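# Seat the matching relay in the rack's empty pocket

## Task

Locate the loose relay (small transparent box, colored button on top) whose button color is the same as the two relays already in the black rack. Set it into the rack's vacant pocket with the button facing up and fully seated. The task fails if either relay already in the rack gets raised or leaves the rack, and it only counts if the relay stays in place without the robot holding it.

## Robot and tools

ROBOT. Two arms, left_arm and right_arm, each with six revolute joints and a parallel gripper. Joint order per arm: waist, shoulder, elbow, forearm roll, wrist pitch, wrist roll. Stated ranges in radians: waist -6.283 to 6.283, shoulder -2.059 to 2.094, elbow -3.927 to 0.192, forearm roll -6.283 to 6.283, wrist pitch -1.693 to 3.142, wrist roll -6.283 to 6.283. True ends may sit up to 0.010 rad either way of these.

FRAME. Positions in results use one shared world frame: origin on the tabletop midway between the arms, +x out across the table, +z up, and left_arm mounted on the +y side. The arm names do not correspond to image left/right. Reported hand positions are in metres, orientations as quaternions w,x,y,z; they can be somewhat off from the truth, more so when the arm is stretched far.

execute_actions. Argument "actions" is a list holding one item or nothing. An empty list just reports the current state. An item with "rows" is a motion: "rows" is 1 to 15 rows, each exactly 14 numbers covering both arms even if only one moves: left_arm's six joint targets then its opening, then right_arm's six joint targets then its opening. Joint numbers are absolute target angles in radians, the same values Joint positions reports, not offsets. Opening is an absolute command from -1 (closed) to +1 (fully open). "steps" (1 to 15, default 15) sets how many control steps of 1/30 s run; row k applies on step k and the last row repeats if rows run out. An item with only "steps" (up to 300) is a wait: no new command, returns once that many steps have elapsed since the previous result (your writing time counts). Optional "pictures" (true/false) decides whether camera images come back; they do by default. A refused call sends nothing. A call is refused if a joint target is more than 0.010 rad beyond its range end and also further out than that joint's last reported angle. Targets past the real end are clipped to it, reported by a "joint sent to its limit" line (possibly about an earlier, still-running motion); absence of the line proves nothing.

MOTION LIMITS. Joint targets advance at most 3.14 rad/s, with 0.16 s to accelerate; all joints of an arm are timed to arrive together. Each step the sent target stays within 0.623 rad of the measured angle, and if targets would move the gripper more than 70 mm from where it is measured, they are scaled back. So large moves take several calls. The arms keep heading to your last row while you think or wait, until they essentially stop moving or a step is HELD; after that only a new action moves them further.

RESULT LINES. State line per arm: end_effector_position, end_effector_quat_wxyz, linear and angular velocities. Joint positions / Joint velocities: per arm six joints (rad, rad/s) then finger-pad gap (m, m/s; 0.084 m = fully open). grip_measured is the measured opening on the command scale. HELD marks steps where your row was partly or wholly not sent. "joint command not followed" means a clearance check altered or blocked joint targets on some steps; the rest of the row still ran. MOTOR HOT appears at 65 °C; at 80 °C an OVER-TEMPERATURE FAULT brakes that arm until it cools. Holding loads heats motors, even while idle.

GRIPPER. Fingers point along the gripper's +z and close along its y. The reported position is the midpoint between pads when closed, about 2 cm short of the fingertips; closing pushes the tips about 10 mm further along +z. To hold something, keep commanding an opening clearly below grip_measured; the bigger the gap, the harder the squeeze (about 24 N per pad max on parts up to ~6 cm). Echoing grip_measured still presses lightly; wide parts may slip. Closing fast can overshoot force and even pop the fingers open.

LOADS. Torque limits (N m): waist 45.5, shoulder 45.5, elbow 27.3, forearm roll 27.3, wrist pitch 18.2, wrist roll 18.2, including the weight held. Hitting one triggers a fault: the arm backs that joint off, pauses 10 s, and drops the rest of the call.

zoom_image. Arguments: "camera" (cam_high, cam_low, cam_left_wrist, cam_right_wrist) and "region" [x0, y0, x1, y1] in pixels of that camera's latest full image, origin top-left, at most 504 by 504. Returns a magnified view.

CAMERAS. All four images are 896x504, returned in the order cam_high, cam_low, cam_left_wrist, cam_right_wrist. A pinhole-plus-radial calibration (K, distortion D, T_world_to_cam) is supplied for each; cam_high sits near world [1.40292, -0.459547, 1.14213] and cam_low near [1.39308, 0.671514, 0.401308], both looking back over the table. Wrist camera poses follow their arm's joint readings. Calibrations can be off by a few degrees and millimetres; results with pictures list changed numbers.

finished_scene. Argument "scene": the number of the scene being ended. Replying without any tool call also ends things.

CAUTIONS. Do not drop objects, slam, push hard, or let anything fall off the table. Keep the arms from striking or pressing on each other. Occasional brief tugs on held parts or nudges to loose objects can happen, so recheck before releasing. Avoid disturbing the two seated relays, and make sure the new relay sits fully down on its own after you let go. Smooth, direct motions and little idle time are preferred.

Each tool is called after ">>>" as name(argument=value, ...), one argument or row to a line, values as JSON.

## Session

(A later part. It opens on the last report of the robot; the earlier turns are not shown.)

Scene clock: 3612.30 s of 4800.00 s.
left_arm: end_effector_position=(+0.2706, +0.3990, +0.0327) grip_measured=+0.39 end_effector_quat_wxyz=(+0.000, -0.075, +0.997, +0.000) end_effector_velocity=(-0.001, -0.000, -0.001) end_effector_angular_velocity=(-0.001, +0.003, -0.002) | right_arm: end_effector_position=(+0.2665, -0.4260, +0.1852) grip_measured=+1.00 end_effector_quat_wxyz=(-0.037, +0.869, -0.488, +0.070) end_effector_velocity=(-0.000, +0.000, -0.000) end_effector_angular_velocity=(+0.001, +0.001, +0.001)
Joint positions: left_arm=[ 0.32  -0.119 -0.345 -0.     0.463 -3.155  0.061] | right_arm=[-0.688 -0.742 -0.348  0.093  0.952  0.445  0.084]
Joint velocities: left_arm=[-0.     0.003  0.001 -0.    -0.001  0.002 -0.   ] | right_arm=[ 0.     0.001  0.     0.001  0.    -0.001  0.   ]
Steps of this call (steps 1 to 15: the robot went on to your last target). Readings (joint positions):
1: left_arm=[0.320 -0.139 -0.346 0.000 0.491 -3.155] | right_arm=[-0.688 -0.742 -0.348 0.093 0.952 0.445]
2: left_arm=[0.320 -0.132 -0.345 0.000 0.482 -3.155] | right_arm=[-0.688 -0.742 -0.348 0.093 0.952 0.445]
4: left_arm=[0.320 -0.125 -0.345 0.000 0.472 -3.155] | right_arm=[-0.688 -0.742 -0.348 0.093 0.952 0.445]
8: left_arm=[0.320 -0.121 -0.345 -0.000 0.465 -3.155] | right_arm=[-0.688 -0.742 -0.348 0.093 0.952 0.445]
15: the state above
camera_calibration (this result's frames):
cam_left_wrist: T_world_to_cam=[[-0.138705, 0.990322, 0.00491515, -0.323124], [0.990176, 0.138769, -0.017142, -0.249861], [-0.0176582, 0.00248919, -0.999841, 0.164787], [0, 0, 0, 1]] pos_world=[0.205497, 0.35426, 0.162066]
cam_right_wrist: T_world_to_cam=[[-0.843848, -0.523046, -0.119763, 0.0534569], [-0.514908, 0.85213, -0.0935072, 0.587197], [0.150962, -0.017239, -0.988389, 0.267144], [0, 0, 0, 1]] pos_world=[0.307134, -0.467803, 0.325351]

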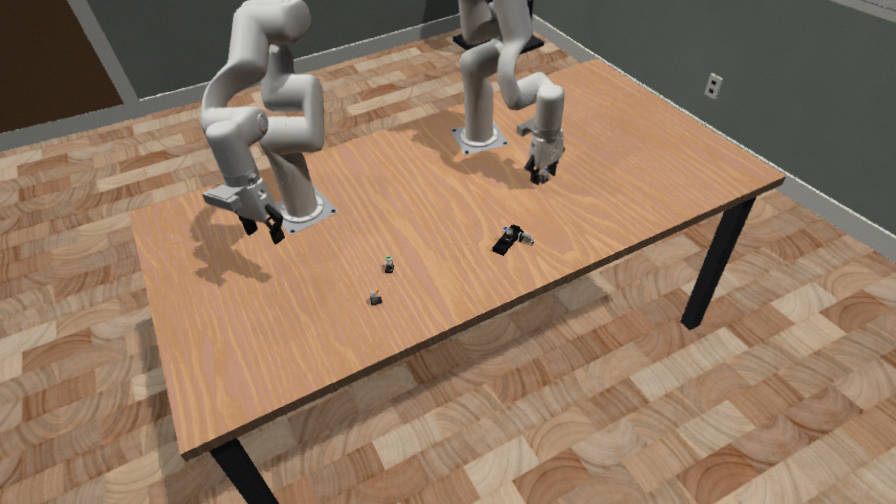

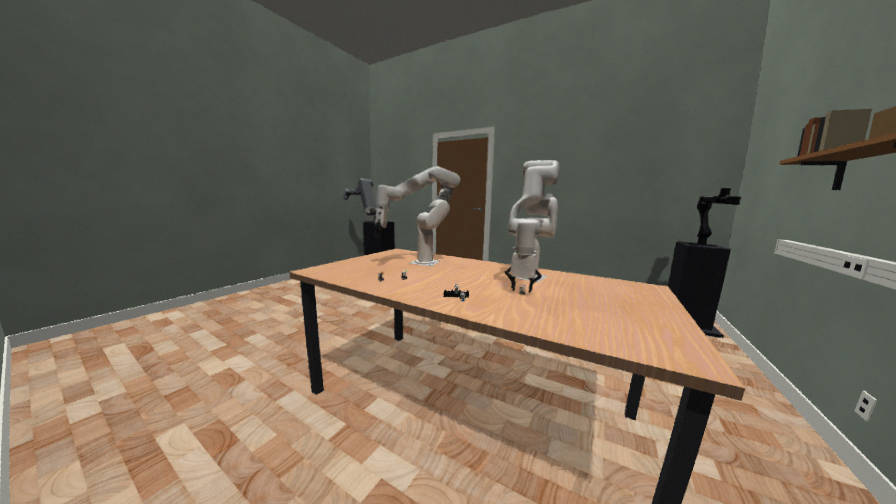

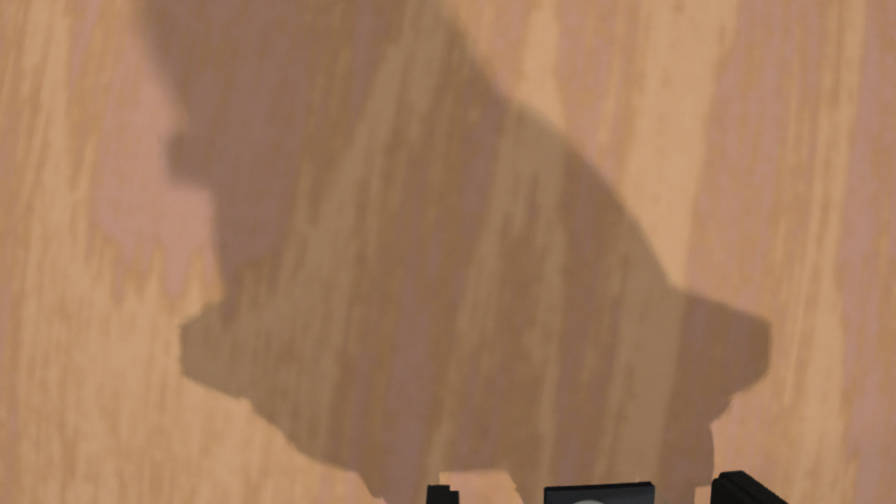

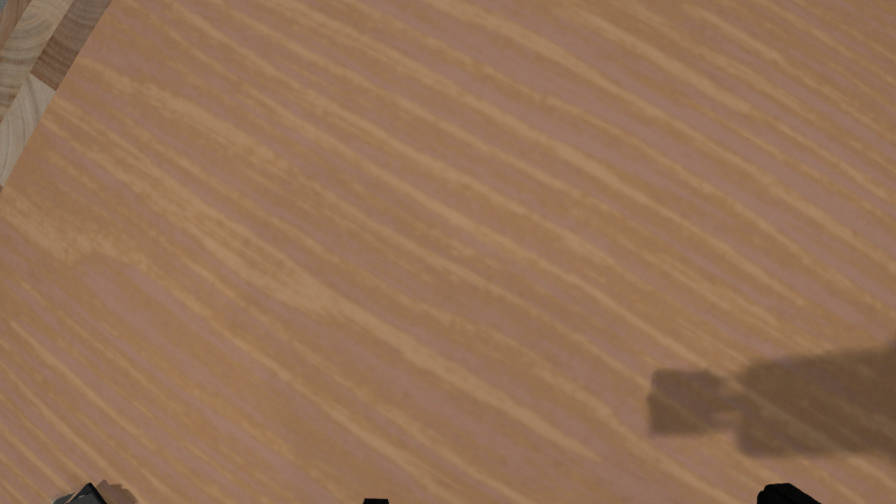

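>>> execute_actions(
  actions=[
    {"rows": [[0.3197,-0.1186,-0.3445,0,0.4631,-3.1549,0.3,-0.688,-0.742,-0.348,0.093,0.952,0.445,1.0],[0.3197,-0.1186,-0.3445,0,0.4631,-3.1549,0.2,-0.688,-0.742,-0.348,0.093,0.952,0.445,1.0],[0.3197,-0.1186,-0.3445,0,0.4631,-3.1549,0.1,-0.688,-0.742,-0.348,0.093,0.952,0.445,1.0],[0.3197,-0.1186,-0.3445,0,0.4631,-3.1549,0.0,-0.688,-0.742,-0.348,0.093,0.952,0.445,1.0],[0.3197,-0.1186,-0.3445,0,0.4631,-3.1549,-0.1,-0.688,-0.742,-0.348,0.093,0.952,0.445,1.0],[0.3197,-0.1186,-0.3445,0,0.4631,-3.1549,-0.2,-0.688,-0.742,-0.348,0.093,0.952,0.445,1.0],[0.3197,-0.1186,-0.3445,0,0.4631,-3.1549,-0.3,-0.688,-0.742,-0.348,0.093,0.952,0.445,1.0],[0.3197,-0.1186,-0.3445,0,0.4631,-3.1549,-0.4,-0.688,-0.742,-0.348,0.093,0.952,0.445,1.0],[0.3197,-0.1186,-0.3445,0,0.4631,-3.1549,-0.5,-0.688,-0.742,-0.348,0.093,0.952,0.445,1.0],[0.3197,-0.1186,-0.3445,0,0.4631,-3.1549,-0.6,-0.688,-0.742,-0.348,0.093,0.952,0.445,1.0],[0.3197,-0.1186,-0.3445,0,0.4631,-3.1549,-0.7,-0.688,-0.742,-0.348,0.093,0.952,0.445,1.0]], "steps": 15},
  ],
  pictures=false,
)

Scene clock: 3638.70 s of 4800.00 s.
left_arm: end_effector_position=(+0.2705, +0.3990, +0.0326) grip_measured=-0.39 end_effector_quat_wxyz=(+0.000, -0.075, +0.997, +0.000) end_effector_velocity=(+0.000, -0.000, +0.000) end_effector_angular_velocity=(-0.000, -0.001, -0.000) | right_arm: end_effector_position=(+0.2665, -0.4260, +0.1852) grip_measured=+1.00 end_effector_quat_wxyz=(-0.037, +0.869, -0.488, +0.070) end_effector_velocity=(-0.000, -0.000, +0.000) end_effector_angular_velocity=(-0.001, +0.000, -0.000)
Joint positions: left_arm=[ 0.32  -0.119 -0.345  0.     0.463 -3.155  0.027] | right_arm=[-0.688 -0.742 -0.348  0.093  0.952  0.445  0.084]
Joint velocities: left_arm=[-0.    -0.     0.    -0.001 -0.001  0.    -0.   ] | right_arm=[ 0.    -0.001  0.    -0.001  0.     0.001 -0.   ]
Steps of this call (steps 1 to 15: the robot went on to your last target; steps 16 to 90: nothing new was sent; then 22.90 s passed at rest; steps 91 to 105: all 15 steps of this action). Readings (joint positions):
91: left_arm=[0.320 -0.119 -0.345 0.000 0.463 -3.155] | right_arm=[-0.688 -0.742 -0.348 0.093 0.952 0.445]
92: left_arm=[0.320 -0.119 -0.345 -0.000 0.463 -3.155] | right_arm=[-0.688 -0.742 -0.348 0.093 0.952 0.445]
94: left_arm=[0.320 -0.119 -0.345 -0.000 0.463 -3.155] | right_arm=[-0.688 -0.742 -0.348 0.093 0.952 0.445]
98: left_arm=[0.320 -0.119 -0.344 0.000 0.463 -3.155] | right_arm=[-0.688 -0.742 -0.348 0.093 0.952 0.445]
105: the state above

>>> execute_actions(
  actions=[
    {"rows": [[0.3197,-0.3439,-0.3919,0,0.7358,-3.1549,-0.7,-0.688,-0.742,-0.348,0.093,0.952,0.445,1.0],[0.3197,-0.3439,-0.3919,0,0.7358,-3.1549,-0.7,-0.688,-0.742,-0.348,0.093,0.952,0.445,1.0],[0.3197,-0.3439,-0.3919,0,0.7358,-3.1549,-0.7,-0.688,-0.742,-0.348,0.093,0.952,0.445,1.0],[0.3197,-0.3439,-0.3919,0,0.7358,-3.1549,-0.7,-0.688,-0.742,-0.348,0.093,0.952,0.445,1.0],[0.3197,-0.3439,-0.3919,0,0.7358,-3.1549,-0.7,-0.688,-0.742,-0.348,0.093,0.952,0.445,1.0],[0.3197,-0.3439,-0.3919,0,0.7358,-3.1549,-0.7,-0.688,-0.742,-0.348,0.093,0.952,0.445,1.0],[0.3197,-0.3439,-0.3919,0,0.7358,-3.1549,-0.7,-0.688,-0.742,-0.348,0.093,0.952,0.445,1.0],[0.3197,-0.3439,-0.3919,0,0.7358,-3.1549,-0.7,-0.688,-0.742,-0.348,0.093,0.952,0.445,1.0],[-0.2305,0.3966,-1.2790,0,0.8824,-5.6347,-0.7,-0.688,-0.742,-0.348,0.093,0.952,0.445,1.0]], "steps": 15},
  ],
  pictures=false,
)

>>> execute_actions(
  actions=[
    {"steps": 40},
  ],
)

Scene clock: 3682.23 s of 4800.00 s.
left_arm: end_effector_position=(+0.3069, +0.3612, +0.0952) grip_measured=-0.39 end_effector_quat_wxyz=(-0.016, -0.085, +0.996, +0.001) end_effector_velocity=(+0.223, -0.276, -0.022) end_effector_angular_velocity=(+0.026, +0.257, +0.170) | right_arm: end_effector_position=(+0.2665, -0.4260, +0.1852) grip_measured=+1.00 end_effector_quat_wxyz=(-0.037, +0.869, -0.488, +0.070) end_effector_velocity=(-0.000, -0.000, -0.000) end_effector_angular_velocity=(-0.000, +0.000, -0.000)
Joint positions: left_arm=[ 0.199 -0.186 -0.53  -0.     0.747 -3.296  0.027] | right_arm=[-0.688 -0.742 -0.348  0.093  0.952  0.445  0.084]
Joint velocities: left_arm=[-0.795  0.991 -0.975 -0.001  0.24  -0.966  0.   ] | right_arm=[-0. -0.  0. -0.  0.  0.  0.]
Steps of this call (steps 1 to 15: the robot went on to your last target; steps 16 to 90: nothing new was sent; then 40.03 s passed at rest; steps 91 to 105: all 15 steps of this action). Readings (joint positions):
91: left_arm=[0.320 -0.119 -0.345 0.000 0.463 -3.155] | right_arm=[-0.688 -0.742 -0.348 0.093 0.952 0.445]
92: left_arm=[0.320 -0.121 -0.345 -0.000 0.468 -3.155] | right_arm=[-0.688 -0.742 -0.348 0.093 0.952 0.445]
94: left_arm=[0.320 -0.155 -0.349 0.000 0.516 -3.155] | right_arm=[-0.688 -0.742 -0.348 0.093 0.952 0.445]
98: left_arm=[0.320 -0.296 -0.385 -0.000 0.672 -3.155] | right_arm=[-0.688 -0.742 -0.348 0.093 0.952 0.445]
105: the state above

Scene clock: 3683.57 s of 4800.00 s.
left_arm: end_effector_position=(+0.4584, +0.1354, +0.0996) grip_measured=-0.39 end_effector_quat_wxyz=(-0.000, +0.852, -0.523, +0.000) end_effector_velocity=(+0.000, -0.002, -0.000) end_effector_angular_velocity=(-0.000, -0.000, +0.500) | right_arm: end_effector_position=(+0.2665, -0.4260, +0.1852) grip_measured=+1.00 end_effector_quat_wxyz=(-0.037, +0.869, -0.488, +0.070) end_effector_velocity=(-0.000, -0.000, -0.000) end_effector_angular_velocity=(-0.001, +0.000, -0.000)
Joint positions: left_arm=[-0.23   0.396 -1.279  0.     0.882 -5.595  0.027] | right_arm=[-0.688 -0.742 -0.348  0.093  0.952  0.445  0.084]
Joint velocities: left_arm=[-0.003  0.003 -0.003  0.    -0.    -0.503  0.   ] | right_arm=[-0.    -0.001  0.001 -0.001  0.     0.001 -0.   ]
Steps of this call (steps 1 to 40: the robot went on to your last target). Readings (joint positions):
1: left_arm=[0.174 -0.154 -0.562 -0.000 0.755 -3.328] | right_arm=[-0.688 -0.742 -0.348 0.093 0.952 0.445]
2: left_arm=[0.151 -0.123 -0.593 -0.000 0.762 -3.359] | right_arm=[-0.688 -0.742 -0.348 0.093 0.952 0.445]
4: left_arm=[0.109 -0.065 -0.656 -0.000 0.775 -3.422] | right_arm=[-0.688 -0.742 -0.348 0.093 0.952 0.445]
8: left_arm=[0.038 0.032 -0.783 -0.000 0.798 -3.551] | right_arm=[-0.688 -0.742 -0.348 0.093 0.952 0.445]
40: the state above
camera_calibration (this result's frames):
cam_left_wrist: T_world_to_cam=[[-0.896472, -0.443074, 0.00489454, 0.505057], [-0.443088, 0.896305, -0.0176108, 0.156388], [0.0034159, -0.0179563, -0.999833, 0.228768], [0, 0, 0, 1]] pos_world=[0.521281, 0.0877141, 0.229012]
cam_right_wrist: T_world_to_cam=[[-0.843848, -0.523046, -0.119763, 0.0534571], [-0.514908, 0.85213, -0.0935071, 0.587197], [0.150962, -0.0172388, -0.988389, 0.267144], [0, 0, 0, 1]] pos_world=[0.307134, -0.467803, 0.325351]

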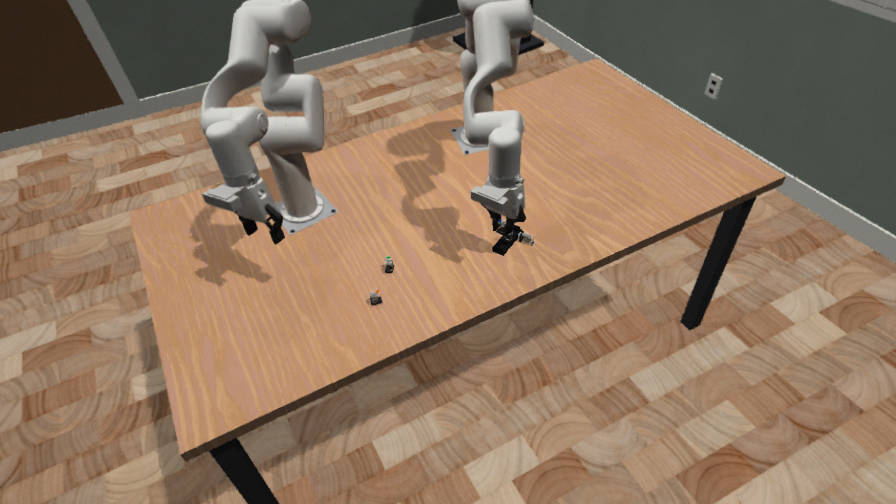

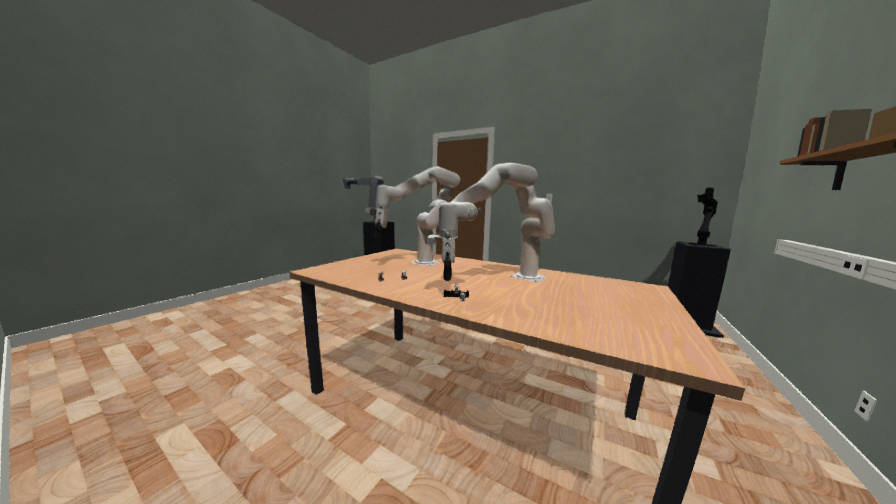

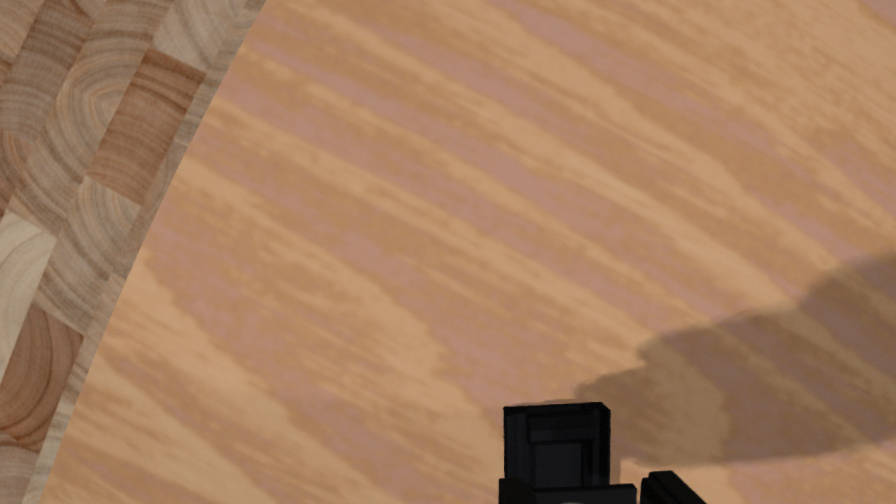

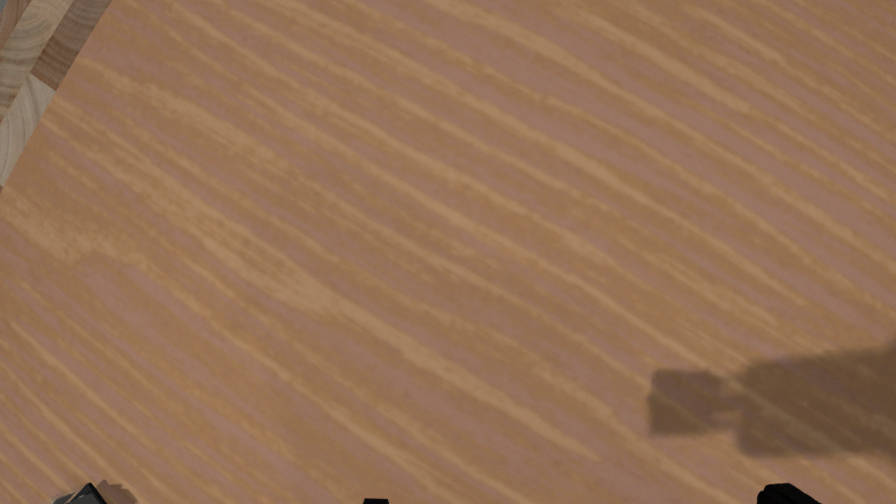

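>>> execute_actions(
  actions=[
    {"rows": [[-0.2305,0.3966,-1.2790,0,0.8824,-5.6347,-0.7,-0.688,-0.742,-0.348,0.093,0.952,0.445,1.0],[-0.2305,0.3966,-1.2790,0,0.8824,-5.6347,-0.7,-0.688,-0.742,-0.348,0.093,0.952,0.445,1.0],[-0.2305,0.4037,-1.2767,0,0.8729,-5.6347,-0.7,-0.688,-0.742,-0.348,0.093,0.952,0.445,1.0],[-0.2305,0.4109,-1.2744,0,0.8635,-5.6347,-0.7,-0.688,-0.742,-0.348,0.093,0.952,0.445,1.0],[-0.2305,0.4180,-1.2721,0,0.8540,-5.6347,-0.7,-0.688,-0.742,-0.348,0.093,0.952,0.445,1.0],[-0.2305,0.4251,-1.2697,0,0.8446,-5.6347,-0.7,-0.688,-0.742,-0.348,0.093,0.952,0.445,1.0],[-0.2305,0.4322,-1.2674,0,0.8351,-5.6347,-0.7,-0.688,-0.742,-0.348,0.093,0.952,0.445,1.0],[-0.2305,0.4394,-1.2651,0,0.8257,-5.6347,-0.7,-0.688,-0.742,-0.348,0.093,0.952,0.445,1.0],[-0.2305,0.4465,-1.2628,0,0.8162,-5.6347,-0.7,-0.688,-0.742,-0.348,0.093,0.952,0.445,1.0],[-0.2305,0.4536,-1.2605,0,0.8068,-5.6347,-0.7,-0.688,-0.742,-0.348,0.093,0.952,0.445,1.0],[-0.2305,0.4607,-1.2581,0,0.7973,-5.6347,-0.7,-0.688,-0.742,-0.348,0.093,0.952,0.445,1.0],[-0.2305,0.4679,-1.2558,0,0.7879,-5.6347,-0.7,-0.688,-0.742,-0.348,0.093,0.952,0.445,1.0],[-0.2305,0.4750,-1.2535,0,0.7784,-5.6347,-0.7,-0.688,-0.742,-0.348,0.093,0.952,0.445,1.0],[-0.2305,0.4821,-1.2512,0,0.7690,-5.6347,-0.7,-0.688,-0.742,-0.348,0.093,0.952,0.445,1.0],[-0.2305,0.4893,-1.2489,0,0.7596,-5.6347,-0.7,-0.688,-0.742,-0.348,0.093,0.952,0.445,1.0]], "steps": 15},
  ],
  pictures=false,
)

Scene clock: 3708.47 s of 4800.00 s.
left_arm: end_effector_position=(+0.4587, +0.1349, +0.0646) grip_measured=-0.39 end_effector_quat_wxyz=(+0.000, +0.862, -0.506, -0.000) end_effector_velocity=(-0.001, -0.000, -0.118) end_effector_angular_velocity=(-0.002, -0.004, +0.000) | right_arm: end_effector_position=(+0.2665, -0.4260, +0.1852) grip_measured=+1.00 end_effector_quat_wxyz=(-0.037, +0.869, -0.488, +0.070) end_effector_velocity=(+0.000, -0.000, +0.000) end_effector_angular_velocity=(-0.001, -0.001, +0.000)
Joint positions: left_arm=[-0.231  0.457 -1.259  0.     0.803 -5.635  0.027] | right_arm=[-0.688 -0.742 -0.348  0.093  0.952  0.445  0.084]
Joint velocities: left_arm=[-0.001  0.208  0.065  0.    -0.277 -0.001 -0.   ] | right_arm=[ 0.    -0.001  0.    -0.001 -0.001 -0.    -0.   ]
Steps of this call (steps 1 to 30: the robot went on to your last target; steps 31 to 90: nothing new was sent; then 21.40 s passed at rest; steps 91 to 105: all 15 steps of this action). Readings (joint positions):
91: left_arm=[-0.231 0.397 -1.279 0.000 0.882 -5.635] | right_arm=[-0.688 -0.742 -0.348 0.093 0.952 0.445]
92: left_arm=[-0.231 0.397 -1.279 0.000 0.882 -5.635] | right_arm=[-0.688 -0.742 -0.348 0.093 0.952 0.445]
94: left_arm=[-0.230 0.397 -1.279 -0.000 0.881 -5.635] | right_arm=[-0.688 -0.742 -0.348 0.093 0.952 0.445]
98: left_arm=[-0.230 0.411 -1.275 -0.000 0.862 -5.635] | right_arm=[-0.688 -0.742 -0.348 0.093 0.952 0.445]
105: the state above

>>> execute_actions(
  actions=[
    {"rows": [[-0.2305,0.4893,-1.2489,0,0.7596,-5.6347,-0.7,-0.688,-0.742,-0.348,0.093,0.952,0.445,1.0],[-0.2305,0.4902,-1.2488,0,0.7586,-5.6347,-0.7,-0.688,-0.742,-0.348,0.093,0.952,0.445,1.0],[-0.2305,0.4911,-1.2486,0,0.7575,-5.6347,-0.7,-0.688,-0.742,-0.348,0.093,0.952,0.445,1.0],[-0.2305,0.4919,-1.2485,0,0.7566,-5.6347,-0.7,-0.688,-0.742,-0.348,0.093,0.952,0.445,1.0],[-0.2305,0.4928,-1.2484,0,0.7556,-5.6347,-0.7,-0.688,-0.742,-0.348,0.093,0.952,0.445,1.0],[-0.2305,0.4937,-1.2483,0,0.7546,-5.6347,-0.7,-0.688,-0.742,-0.348,0.093,0.952,0.445,1.0],[-0.2305,0.4946,-1.2482,0,0.7536,-5.6347,-0.7,-0.688,-0.742,-0.348,0.093,0.952,0.445,1.0],[-0.2305,0.4954,-1.2481,0,0.7526,-5.6347,-0.7,-0.688,-0.742,-0.348,0.093,0.952,0.445,1.0],[-0.2305,0.4963,-1.2480,0,0.7516,-5.6347,-0.7,-0.688,-0.742,-0.348,0.093,0.952,0.445,1.0],[-0.2305,0.4972,-1.2479,0,0.7507,-5.6347,-0.7,-0.688,-0.742,-0.348,0.093,0.952,0.445,1.0],[-0.2305,0.4981,-1.2478,0,0.7497,-5.6347,-0.7,-0.688,-0.742,-0.348,0.093,0.952,0.445,1.0],[-0.2305,0.4990,-1.2476,0,0.7487,-5.6347,-0.7,-0.688,-0.742,-0.348,0.093,0.952,0.445,1.0],[-0.2305,0.4998,-1.2475,0,0.7477,-5.6347,-0.7,-0.688,-0.742,-0.348,0.093,0.952,0.445,1.0],[-0.2305,0.5007,-1.2474,0,0.7467,-5.6347,-0.7,-0.688,-0.742,-0.348,0.093,0.952,0.445,1.0],[-0.2305,0.5016,-1.2473,0,0.7457,-5.6347,-0.7,-0.688,-0.742,-0.348,0.093,0.952,0.445,1.0]], "steps": 15},
  ],
  pictures=false,
)

Scene clock: 3728.00 s of 4800.00 s.
left_arm: end_effector_position=(+0.4594, +0.1347, +0.0438) grip_measured=-0.38 end_effector_quat_wxyz=(-0.000, +0.862, -0.506, +0.002) end_effector_velocity=(+0.004, -0.002, -0.005) end_effector_angular_velocity=(-0.006, -0.013, +0.000) | right_arm: end_effector_position=(+0.2665, -0.4260, +0.1852) grip_measured=+1.00 end_effector_quat_wxyz=(-0.037, +0.869, -0.488, +0.070) end_effector_velocity=(+0.000, +0.000, +0.000) end_effector_angular_velocity=(+0.002, -0.001, -0.002)
Joint positions: left_arm=[-0.23   0.496 -1.249  0.     0.75  -5.635  0.027] | right_arm=[-0.688 -0.742 -0.348  0.093  0.952  0.445  0.084]
Joint velocities: left_arm=[ 0.001  0.016 -0.003  0.    -0.027  0.     0.   ] | right_arm=[-0.     0.    -0.001  0.003  0.001  0.    -0.   ]
Steps of this call (steps 1 to 30: the robot went on to your last target; steps 31 to 90: nothing new was sent; then 16.03 s passed at rest; steps 91 to 105: all 15 steps of this action). Readings (joint positions):
91: left_arm=[-0.230 0.489 -1.249 0.000 0.760 -5.635] | right_arm=[-0.688 -0.742 -0.348 0.093 0.952 0.445]
92: left_arm=[-0.231 0.489 -1.249 0.000 0.760 -5.635] | right_arm=[-0.688 -0.742 -0.348 0.093 0.952 0.445]
94: left_arm=[-0.231 0.490 -1.249 -0.000 0.759 -5.635] | right_arm=[-0.688 -0.742 -0.348 0.093 0.952 0.445]
98: left_arm=[-0.231 0.492 -1.249 -0.000 0.757 -5.635] | right_arm=[-0.688 -0.742 -0.348 0.093 0.952 0.445]
105: the state above

>>> execute_actions(
  actions=[
    {"rows": [[-0.2305,0.5023,-1.2472,0,0.7449,-5.6347,-0.7,-0.688,-0.742,-0.348,0.093,0.952,0.445,1.0],[-0.2305,0.5031,-1.2471,0,0.7440,-5.6347,-0.7,-0.688,-0.742,-0.348,0.093,0.952,0.445,1.0],[-0.2305,0.5038,-1.2470,0,0.7432,-5.6347,-0.7,-0.688,-0.742,-0.348,0.093,0.952,0.445,1.0],[-0.2305,0.5046,-1.2469,0,0.7423,-5.6347,-0.7,-0.688,-0.742,-0.348,0.093,0.952,0.445,1.0],[-0.2305,0.5053,-1.2468,0,0.7415,-5.6347,-0.7,-0.688,-0.742,-0.348,0.093,0.952,0.445,1.0],[-0.2305,0.5061,-1.2467,0,0.7407,-5.6347,-0.7,-0.688,-0.742,-0.348,0.093,0.952,0.445,1.0],[-0.2305,0.5068,-1.2466,0,0.7398,-5.6347,-0.7,-0.688,-0.742,-0.348,0.093,0.952,0.445,1.0],[-0.2305,0.5076,-1.2466,0,0.7390,-5.6347,-0.7,-0.688,-0.742,-0.348,0.093,0.952,0.445,1.0],[-0.2305,0.5083,-1.2465,0,0.7381,-5.6347,-0.7,-0.688,-0.742,-0.348,0.093,0.952,0.445,1.0],[-0.2305,0.5091,-1.2464,0,0.7373,-5.6347,-0.7,-0.688,-0.742,-0.348,0.093,0.952,0.445,1.0],[-0.2305,0.5098,-1.2463,0,0.7365,-5.6347,-0.7,-0.688,-0.742,-0.348,0.093,0.952,0.445,1.0],[-0.2305,0.5106,-1.2462,0,0.7356,-5.6347,-0.7,-0.688,-0.742,-0.348,0.093,0.952,0.445,1.0],[-0.2305,0.5113,-1.2461,0,0.7348,-5.6347,-0.7,-0.688,-0.742,-0.348,0.093,0.952,0.445,1.0],[-0.2305,0.5121,-1.2460,0,0.7339,-5.6347,-0.7,-0.688,-0.742,-0.348,0.093,0.952,0.445,1.0],[-0.2305,0.5128,-1.2459,0,0.7331,-5.6347,-0.7,-0.688,-0.742,-0.348,0.093,0.952,0.445,1.0]], "steps": 15},
  ],
  pictures=false,
)

>>> execute_actions(
  actions=[
    {"steps": 20},
  ],
  pictures=false,
)

Scene clock: 3752.40 s of 4800.00 s.
left_arm: end_effector_position=(+0.4586, +0.1349, +0.0366) grip_measured=-0.38 end_effector_quat_wxyz=(-0.000, +0.862, -0.506, +0.000) end_effector_velocity=(+0.007, -0.002, -0.002) end_effector_angular_velocity=(-0.009, -0.021, +0.002) | right_arm: end_effector_position=(+0.2665, -0.4260, +0.1852) grip_measured=+1.00 end_effector_quat_wxyz=(-0.037, +0.869, -0.488, +0.070) end_effector_velocity=(+0.000, +0.000, +0.000) end_effector_angular_velocity=(+0.000, -0.001, -0.000)
Joint positions: left_arm=[-0.231  0.509 -1.247 -0.     0.737 -5.635  0.027] | right_arm=[-0.688 -0.742 -0.348  0.093  0.952  0.445  0.084]
Joint velocities: left_arm=[ 0.001  0.012 -0.008  0.    -0.027 -0.001  0.   ] | right_arm=[-0.    -0.001  0.     0.001  0.    -0.     0.   ]
Steps of this call (steps 1 to 15: the robot went on to your last target; steps 16 to 110: nothing new was sent; then 20.23 s passed at rest; steps 111 to 125: all 15 steps of this action). Readings (joint positions):
111: left_arm=[-0.230 0.502 -1.247 0.000 0.746 -5.635] | right_arm=[-0.688 -0.742 -0.348 0.093 0.952 0.445]
112: left_arm=[-0.231 0.502 -1.247 -0.000 0.746 -5.635] | right_arm=[-0.688 -0.742 -0.348 0.093 0.952 0.445]
114: left_arm=[-0.231 0.502 -1.247 -0.000 0.745 -5.635] | right_arm=[-0.688 -0.742 -0.348 0.093 0.952 0.445]
118: left_arm=[-0.231 0.504 -1.247 -0.000 0.742 -5.635] | right_arm=[-0.688 -0.742 -0.348 0.093 0.952 0.445]
125: the state above

Scene clock: 3753.07 s of 4800.00 s.
left_arm: end_effector_position=(+0.4591, +0.1348, +0.0358) grip_measured=-0.38 end_effector_quat_wxyz=(-0.000, +0.862, -0.506, +0.001) end_effector_velocity=(-0.001, -0.000, -0.001) end_effector_angular_velocity=(+0.001, +0.002, -0.003) | right_arm: end_effector_position=(+0.2665, -0.4260, +0.1852) grip_measured=+1.00 end_effector_quat_wxyz=(-0.037, +0.869, -0.488, +0.070) end_effector_velocity=(-0.001, +0.000, -0.001) end_effector_angular_velocity=(+0.002, +0.002, -0.001)
Joint positions: left_arm=[-0.23   0.511 -1.247  0.     0.733 -5.635  0.027] | right_arm=[-0.688 -0.742 -0.348  0.093  0.952  0.445  0.084]
Joint velocities: left_arm=[-0.001  0.001  0.     0.     0.     0.003  0.   ] | right_arm=[-0.    -0.     0.001  0.001  0.001  0.001 -0.   ]
Steps of this call (steps 1 to 15: the robot went on to your last target; steps 16 to 20: nothing new was sent). Readings (joint positions):
1: left_arm=[-0.231 0.509 -1.247 0.000 0.736 -5.635] | right_arm=[-0.688 -0.742 -0.348 0.093 0.952 0.445]
2: left_arm=[-0.230 0.510 -1.247 0.000 0.735 -5.635] | right_arm=[-0.688 -0.742 -0.348 0.093 0.952 0.445]
4: left_arm=[-0.230 0.510 -1.247 0.000 0.734 -5.635] | right_arm=[-0.688 -0.742 -0.348 0.093 0.952 0.445]
8: left_arm=[-0.230 0.511 -1.247 0.000 0.734 -5.635] | right_arm=[-0.688 -0.742 -0.348 0.093 0.952 0.445]
20: the state above
All arms were judged still, so your last target was given up. Only a new action makes them travel on or press farther. Fingers that are still opening or closing keep moving.

>>> execute_actions(
  actions=[
    {"rows": [[-0.2305,0.5135,-1.2458,0,0.7323,-5.6347,-0.7,-0.688,-0.742,-0.348,0.093,0.952,0.445,1.0],[-0.2305,0.5142,-1.2457,0,0.7315,-5.6347,-0.7,-0.688,-0.742,-0.348,0.093,0.952,0.445,1.0],[-0.2305,0.5150,-1.2456,0,0.7306,-5.6347,-0.7,-0.688,-0.742,-0.348,0.093,0.952,0.445,1.0],[-0.2305,0.5157,-1.2455,0,0.7298,-5.6347,-0.7,-0.688,-0.742,-0.348,0.093,0.952,0.445,1.0]], "steps": 15},
  ],
)

Scene clock: 3765.37 s of 4800.00 s.
left_arm: end_effector_position=(+0.4587, +0.1349, +0.0346) grip_measured=-0.38 end_effector_quat_wxyz=(-0.000, +0.862, -0.506, +0.001) end_effector_velocity=(+0.001, +0.001, +0.000) end_effector_angular_velocity=(-0.001, -0.002, +0.004) | right_arm: end_effector_position=(+0.2665, -0.4260, +0.1852) grip_measured=+1.00 end_effector_quat_wxyz=(-0.037, +0.869, -0.488, +0.070) end_effector_velocity=(+0.000, -0.000, +0.000) end_effector_angular_velocity=(-0.002, -0.001, +0.000)
Joint positions: left_arm=[-0.231  0.513 -1.245 -0.     0.731 -5.635  0.027] | right_arm=[-0.688 -0.742 -0.348  0.093  0.952  0.445  0.084]
Joint velocities: left_arm=[ 0.002 -0.     0.001  0.    -0.002 -0.001  0.   ] | right_arm=[ 0.    -0.    -0.    -0.002 -0.001  0.001  0.   ]
Steps of this call (steps 1 to 90: nothing new was sent; then 8.80 s passed at rest; steps 91 to 105: all 15 steps of this action). Readings (joint positions):
91: left_arm=[-0.231 0.512 -1.246 -0.000 0.733 -5.635] | right_arm=[-0.688 -0.742 -0.348 0.093 0.952 0.445]
92: left_arm=[-0.231 0.512 -1.246 -0.000 0.733 -5.635] | right_arm=[-0.688 -0.742 -0.348 0.093 0.952 0.445]
94: left_arm=[-0.231 0.512 -1.246 -0.000 0.733 -5.635] | right_arm=[-0.688 -0.742 -0.348 0.093 0.952 0.445]
98: left_arm=[-0.231 0.513 -1.246 -0.000 0.732 -5.635] | right_arm=[-0.688 -0.742 -0.348 0.093 0.952 0.445]
105: the state above
camera_calibration (this result's frames):
cam_left_wrist: T_world_to_cam=[[-0.878579, -0.477583, 0.00370065, 0.50192], [-0.477561, 0.878389, -0.0192016, 0.174062], [0.00591973, -0.0186374, -0.999809, 0.162666], [0, 0, 0, 1]] pos_world=[0.523138, 0.0898464, 0.164119]
cam_right_wrist: T_world_to_cam=[[-0.843848, -0.523046, -0.119763, 0.053457], [-0.514908, 0.85213, -0.0935072, 0.587197], [0.150962, -0.0172389, -0.988389, 0.267144], [0, 0, 0, 1]] pos_world=[0.307134, -0.467803, 0.325351]

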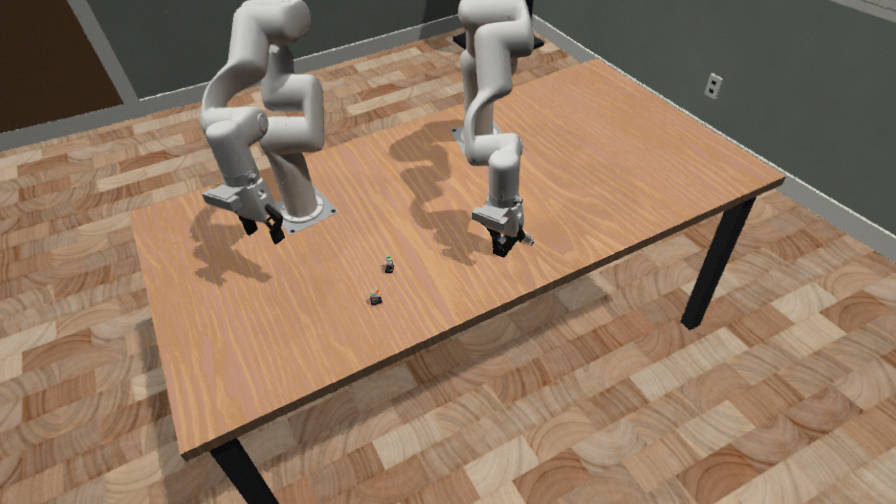

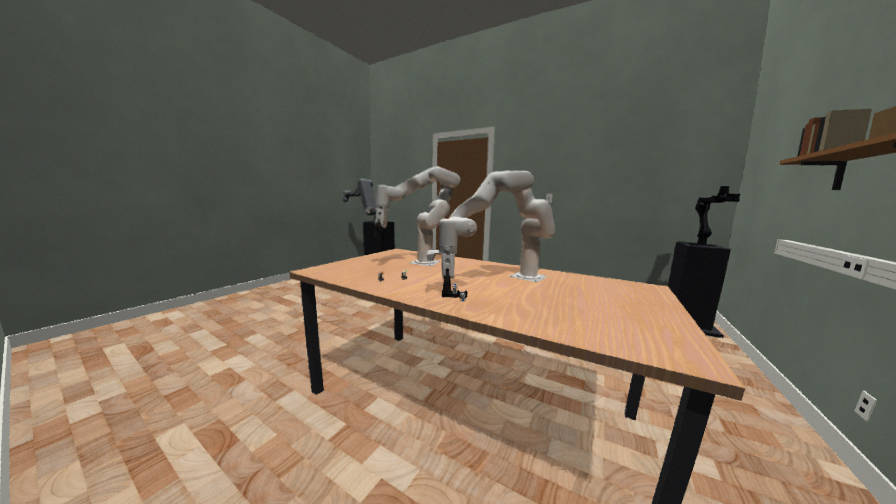

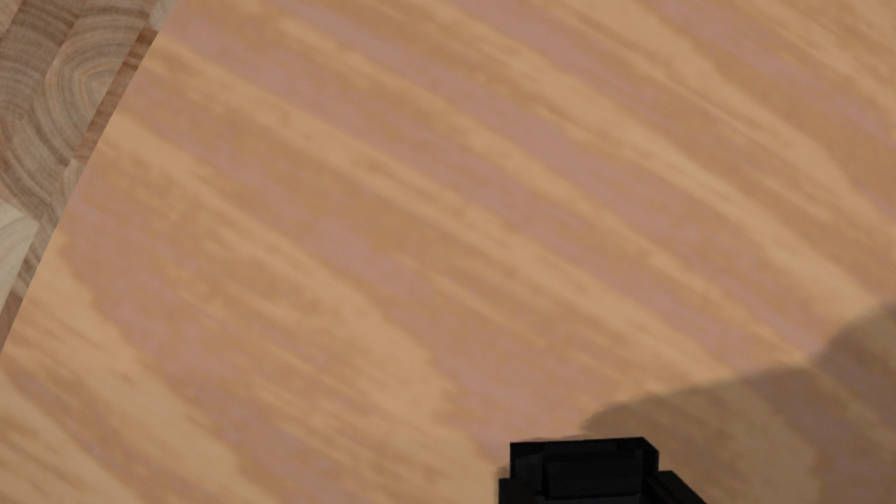

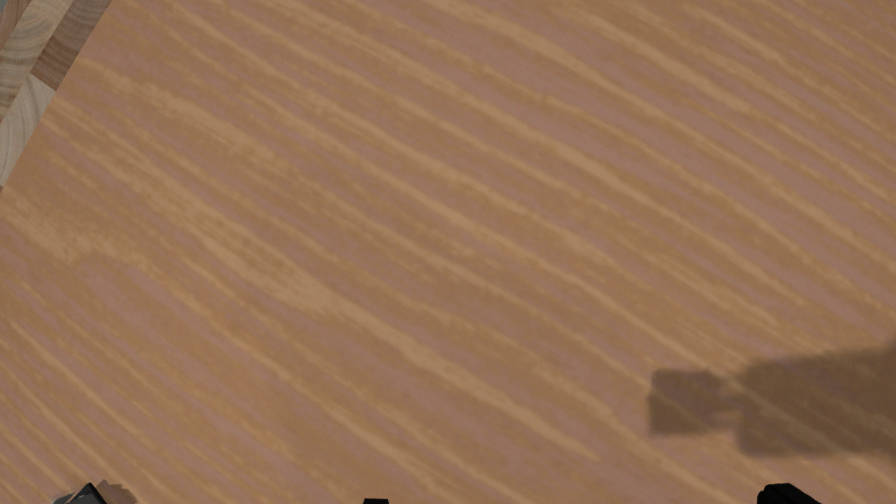

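>>> execute_actions(
  actions=[
    {"rows": [[-0.2305,0.5128,-1.2459,0,0.7331,-5.6347,-0.5,-0.688,-0.742,-0.348,0.093,0.952,0.445,1.0],[-0.2305,0.5128,-1.2459,0,0.7331,-5.6347,-0.42,-0.688,-0.742,-0.348,0.093,0.952,0.445,1.0],[-0.2305,0.5128,-1.2459,0,0.7331,-5.6347,-0.40,-0.688,-0.742,-0.348,0.093,0.952,0.445,1.0],[-0.2305,0.5128,-1.2459,0,0.7331,-5.6347,-0.39,-0.688,-0.742,-0.348,0.093,0.952,0.445,1.0],[-0.2305,0.5128,-1.2459,0,0.7331,-5.6347,-0.38,-0.688,-0.742,-0.348,0.093,0.952,0.445,1.0],[-0.2305,0.5128,-1.2459,0,0.7331,-5.6347,-0.37,-0.688,-0.742,-0.348,0.093,0.952,0.445,1.0],[-0.2305,0.5128,-1.2459,0,0.7331,-5.6347,-0.36,-0.688,-0.742,-0.348,0.093,0.952,0.445,1.0],[-0.2305,0.5128,-1.2459,0,0.7331,-5.6347,-0.35,-0.688,-0.742,-0.348,0.093,0.952,0.445,1.0],[-0.2305,0.5128,-1.2459,0,0.7331,-5.6347,-0.34,-0.688,-0.742,-0.348,0.093,0.952,0.445,1.0],[-0.2305,0.5128,-1.2459,0,0.7331,-5.6347,-0.33,-0.688,-0.742,-0.348,0.093,0.952,0.445,1.0],[-0.2305,0.5128,-1.2459,0,0.7331,-5.6347,-0.32,-0.688,-0.742,-0.348,0.093,0.952,0.445,1.0],[-0.2305,0.5128,-1.2459,0,0.7331,-5.6347,-0.31,-0.688,-0.742,-0.348,0.093,0.952,0.445,1.0],[-0.2305,0.5128,-1.2459,0,0.7331,-5.6347,-0.30,-0.688,-0.742,-0.348,0.093,0.952,0.445,1.0],[-0.2305,0.5128,-1.2459,0,0.7331,-5.6347,-0.29,-0.688,-0.742,-0.348,0.093,0.952,0.445,1.0],[-0.2305,0.5128,-1.2459,0,0.7331,-5.6347,-0.28,-0.688,-0.742,-0.348,0.093,0.952,0.445,1.0]], "steps": 15},
  ],
  pictures=false,
)

Scene clock: 3789.77 s of 4800.00 s.
left_arm: end_effector_position=(+0.4592, +0.1353, +0.0342) grip_measured=-0.32 end_effector_quat_wxyz=(-0.000, +0.863, -0.506, +0.001) end_effector_velocity=(+0.001, +0.002, +0.000) end_effector_angular_velocity=(+0.002, -0.000, -0.001) | right_arm: end_effector_position=(+0.2665, -0.4260, +0.1852) grip_measured=+1.00 end_effector_quat_wxyz=(-0.037, +0.869, -0.488, +0.070) end_effector_velocity=(-0.000, -0.000, -0.000) end_effector_angular_velocity=(+0.001, +0.001, -0.002)
Joint positions: left_arm=[-0.23   0.514 -1.247  0.     0.73  -5.635  0.03 ] | right_arm=[-0.688 -0.742 -0.348  0.093  0.952  0.445  0.084]
Joint velocities: left_arm=[ 0.003 -0.    -0.001  0.003  0.002  0.002  0.013] | right_arm=[-0.     0.001  0.    -0.     0.     0.002 -0.   ]
Steps of this call (steps 1 to 15: the robot went on to your last target; steps 16 to 90: nothing new was sent; then 20.90 s passed at rest; steps 91 to 105: all 15 steps of this action). Readings (joint positions):
91: left_arm=[-0.231 0.513 -1.245 -0.000 0.730 -5.635] | right_arm=[-0.688 -0.742 -0.348 0.093 0.952 0.445]
92: left_arm=[-0.231 0.513 -1.246 -0.000 0.730 -5.635] | right_arm=[-0.688 -0.742 -0.348 0.093 0.952 0.445]
94: left_arm=[-0.231 0.513 -1.246 0.000 0.730 -5.635] | right_arm=[-0.688 -0.742 -0.348 0.093 0.952 0.445]
98: left_arm=[-0.231 0.513 -1.246 0.000 0.731 -5.635] | right_arm=[-0.688 -0.742 -0.348 0.093 0.952 0.445]
105: the state above

>>> execute_actions(
  actions=[
    {"rows": [[-0.2305,0.5090,-1.2470,0,0.7380,-5.6347,-0.28,-0.688,-0.742,-0.348,0.093,0.952,0.445,1.0],[-0.2305,0.5050,-1.2481,0,0.7431,-5.6347,-0.28,-0.688,-0.742,-0.348,0.093,0.952,0.445,1.0],[-0.2305,0.5010,-1.2493,0,0.7483,-5.6347,-0.28,-0.688,-0.742,-0.348,0.093,0.952,0.445,1.0],[-0.2305,0.4960,-1.2507,0,0.7547,-5.6347,-0.28,-0.688,-0.742,-0.348,0.093,0.952,0.445,1.0],[-0.2305,0.4900,-1.2524,0,0.7624,-5.6347,-0.28,-0.688,-0.742,-0.348,0.093,0.952,0.445,1.0],[-0.2305,0.4830,-1.2544,0,0.7714,-5.6347,-0.28,-0.688,-0.742,-0.348,0.093,0.952,0.445,1.0],[-0.2305,0.4750,-1.2567,0,0.7817,-5.6347,-0.28,-0.688,-0.742,-0.348,0.093,0.952,0.445,1.0],[-0.2305,0.4660,-1.2592,0,0.7932,-5.6347,-0.28,-0.688,-0.742,-0.348,0.093,0.952,0.445,1.0],[-0.2305,0.4560,-1.2621,0,0.8061,-5.6347,-0.28,-0.688,-0.742,-0.348,0.093,0.952,0.445,1.0],[-0.2305,0.4450,-1.2652,0,0.8202,-5.6347,-0.28,-0.688,-0.742,-0.348,0.093,0.952,0.445,1.0],[-0.2305,0.4330,-1.2686,0,0.8356,-5.6347,-0.28,-0.688,-0.742,-0.348,0.093,0.952,0.445,1.0],[-0.2305,0.4200,-1.2723,0,0.8523,-5.6347,-0.28,-0.688,-0.742,-0.348,0.093,0.952,0.445,1.0],[-0.2305,0.4080,-1.2758,0,0.8678,-5.6347,-0.28,-0.688,-0.742,-0.348,0.093,0.952,0.445,1.0],[-0.2305,0.3966,-1.2790,0,0.8824,-5.6347,-0.28,-0.688,-0.742,-0.348,0.093,0.952,0.445,1.0],[-0.2305,0.3966,-1.2790,0,0.8824,-5.6347,-0.28,-0.688,-0.742,-0.348,0.093,0.952,0.445,1.0]], "steps": 15},
  ],
  pictures=false,
)

Scene clock: 3813.40 s of 4800.00 s.
left_arm: end_effector_position=(+0.4592, +0.1347, +0.0761) grip_measured=-0.30 end_effector_quat_wxyz=(+0.000, +0.862, -0.506, -0.000) end_effector_velocity=(+0.000, -0.002, +0.186) end_effector_angular_velocity=(-0.007, -0.015, -0.004) | right_arm: end_effector_position=(+0.2665, -0.4260, +0.1852) grip_measured=+1.00 end_effector_quat_wxyz=(-0.037, +0.869, -0.488, +0.070) end_effector_velocity=(-0.000, -0.000, -0.000) end_effector_angular_velocity=(-0.001, +0.002, -0.001)
Joint positions: left_arm=[-0.23   0.438 -1.267  0.     0.829 -5.635  0.031] | right_arm=[-0.688 -0.742 -0.348  0.093  0.952  0.445  0.084]
Joint velocities: left_arm=[-0.003 -0.328 -0.096 -0.     0.407  0.001  0.   ] | right_arm=[-0.     0.002 -0.001 -0.002 -0.     0.001  0.   ]
Steps of this call (steps 1 to 15: the robot went on to your last target; steps 16 to 90: nothing new was sent; then 20.13 s passed at rest; steps 91 to 105: all 15 steps of this action). Readings (joint positions):
91: left_arm=[-0.231 0.513 -1.246 -0.000 0.733 -5.635] | right_arm=[-0.688 -0.742 -0.348 0.093 0.952 0.445]
92: left_arm=[-0.231 0.513 -1.246 -0.000 0.734 -5.635] | right_arm=[-0.688 -0.742 -0.348 0.093 0.952 0.445]
94: left_arm=[-0.230 0.511 -1.246 0.000 0.737 -5.635] | right_arm=[-0.688 -0.742 -0.348 0.093 0.952 0.445]
98: left_arm=[-0.230 0.497 -1.249 0.000 0.756 -5.635] | right_arm=[-0.688 -0.742 -0.348 0.093 0.952 0.445]
105: the state above

>>> execute_actions(
  actions=[
    {"rows": [[-0.1804,0.0793,-0.8376,0,0.7583,-5.5846,0.4,-0.688,-0.742,-0.348,0.093,0.952,0.445,1.0]], "steps": 15},
  ],
)

Scene clock: 3820.67 s of 4800.00 s.
left_arm: end_effector_position=(+0.3738, +0.1958, +0.1000) grip_measured=+0.39 end_effector_quat_wxyz=(+0.000, +0.862, -0.506, -0.000) end_effector_velocity=(-0.039, +0.024, -0.006) end_effector_angular_velocity=(-0.004, -0.008, -0.006) | right_arm: end_effector_position=(+0.2665, -0.4260, +0.1852) grip_measured=+1.00 end_effector_quat_wxyz=(-0.037, +0.869, -0.488, +0.070) end_effector_velocity=(-0.000, -0.000, -0.000) end_effector_angular_velocity=(+0.000, +0.000, -0.001)
Joint positions: left_arm=[-0.182  0.091 -0.854  0.     0.764 -5.587  0.061] | right_arm=[-0.688 -0.742 -0.348  0.093  0.952  0.445  0.084]
Joint velocities: left_arm=[ 0.018 -0.13   0.187 -0.001 -0.066  0.025  0.001] | right_arm=[-0.  0.  0. -0.  0.  0. -0.]
Steps of this call (steps 1 to 30: the robot went on to your last target; steps 31 to 90: nothing new was sent; then 3.77 s passed at rest; steps 91 to 105: all 15 steps of this action). Readings (joint positions):
91: left_arm=[-0.230 0.397 -1.279 -0.000 0.882 -5.635] | right_arm=[-0.688 -0.742 -0.348 0.093 0.952 0.445]
92: left_arm=[-0.230 0.394 -1.275 -0.000 0.881 -5.634] | right_arm=[-0.688 -0.742 -0.348 0.093 0.952 0.445]
94: left_arm=[-0.226 0.363 -1.230 -0.000 0.867 -5.629] | right_arm=[-0.688 -0.742 -0.348 0.093 0.952 0.445]
98: left_arm=[-0.203 0.222 -1.038 0.000 0.815 -5.607] | right_arm=[-0.688 -0.742 -0.348 0.093 0.952 0.445]
105: the state above
camera_calibration (this result's frames):
cam_left_wrist: T_world_to_cam=[[-0.878424, -0.477853, 0.00526213, 0.45606], [-0.477868, 0.878264, -0.0171702, 0.0812511], [0.0035833, -0.0175973, -0.999839, 0.230371], [0, 0, 0, 1]] pos_world=[0.438616, 0.150624, 0.229329]
cam_right_wrist: T_world_to_cam=[[-0.843848, -0.523046, -0.119763, 0.0534571], [-0.514908, 0.85213, -0.0935071, 0.587197], [0.150962, -0.0172387, -0.988389, 0.267144], [0, 0, 0, 1]] pos_world=[0.307134, -0.467803, 0.325351]

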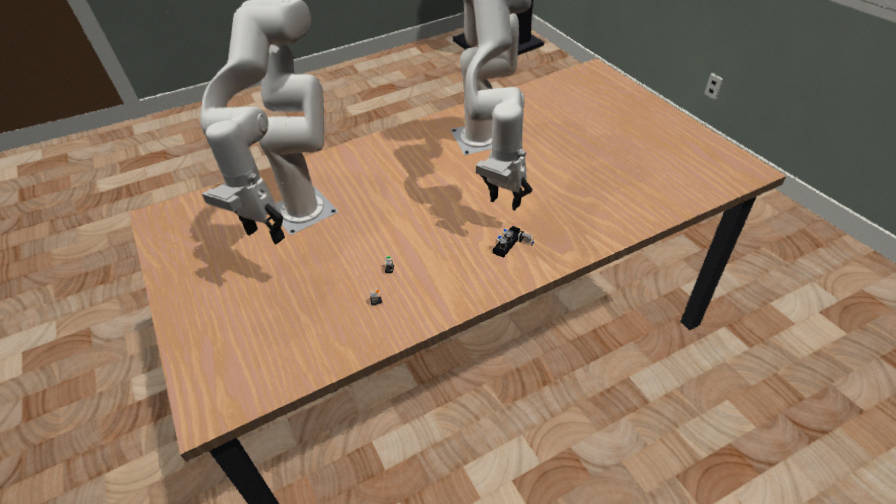

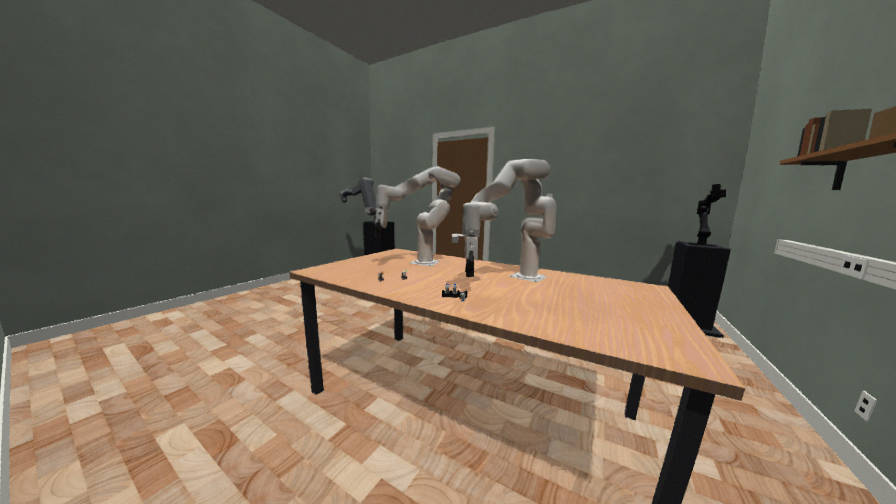

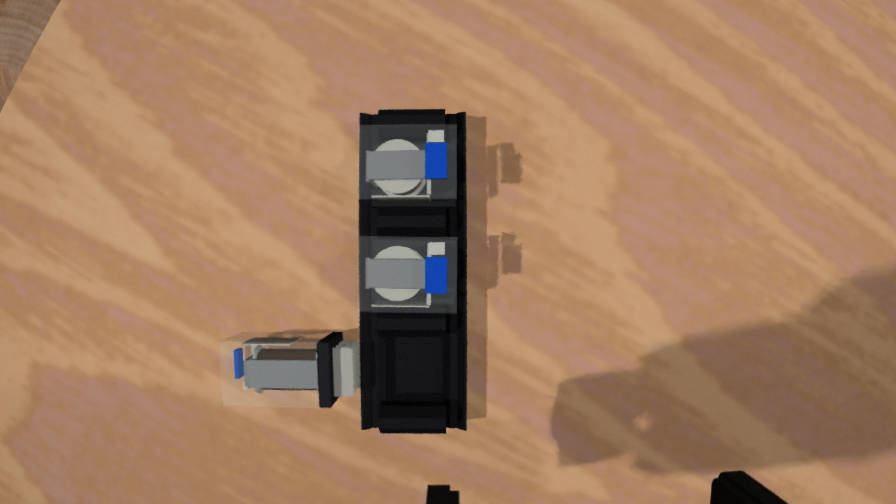

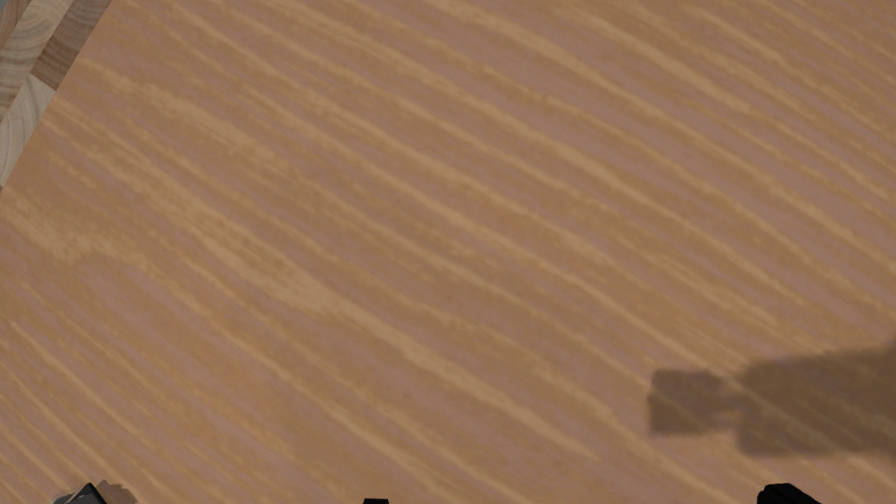

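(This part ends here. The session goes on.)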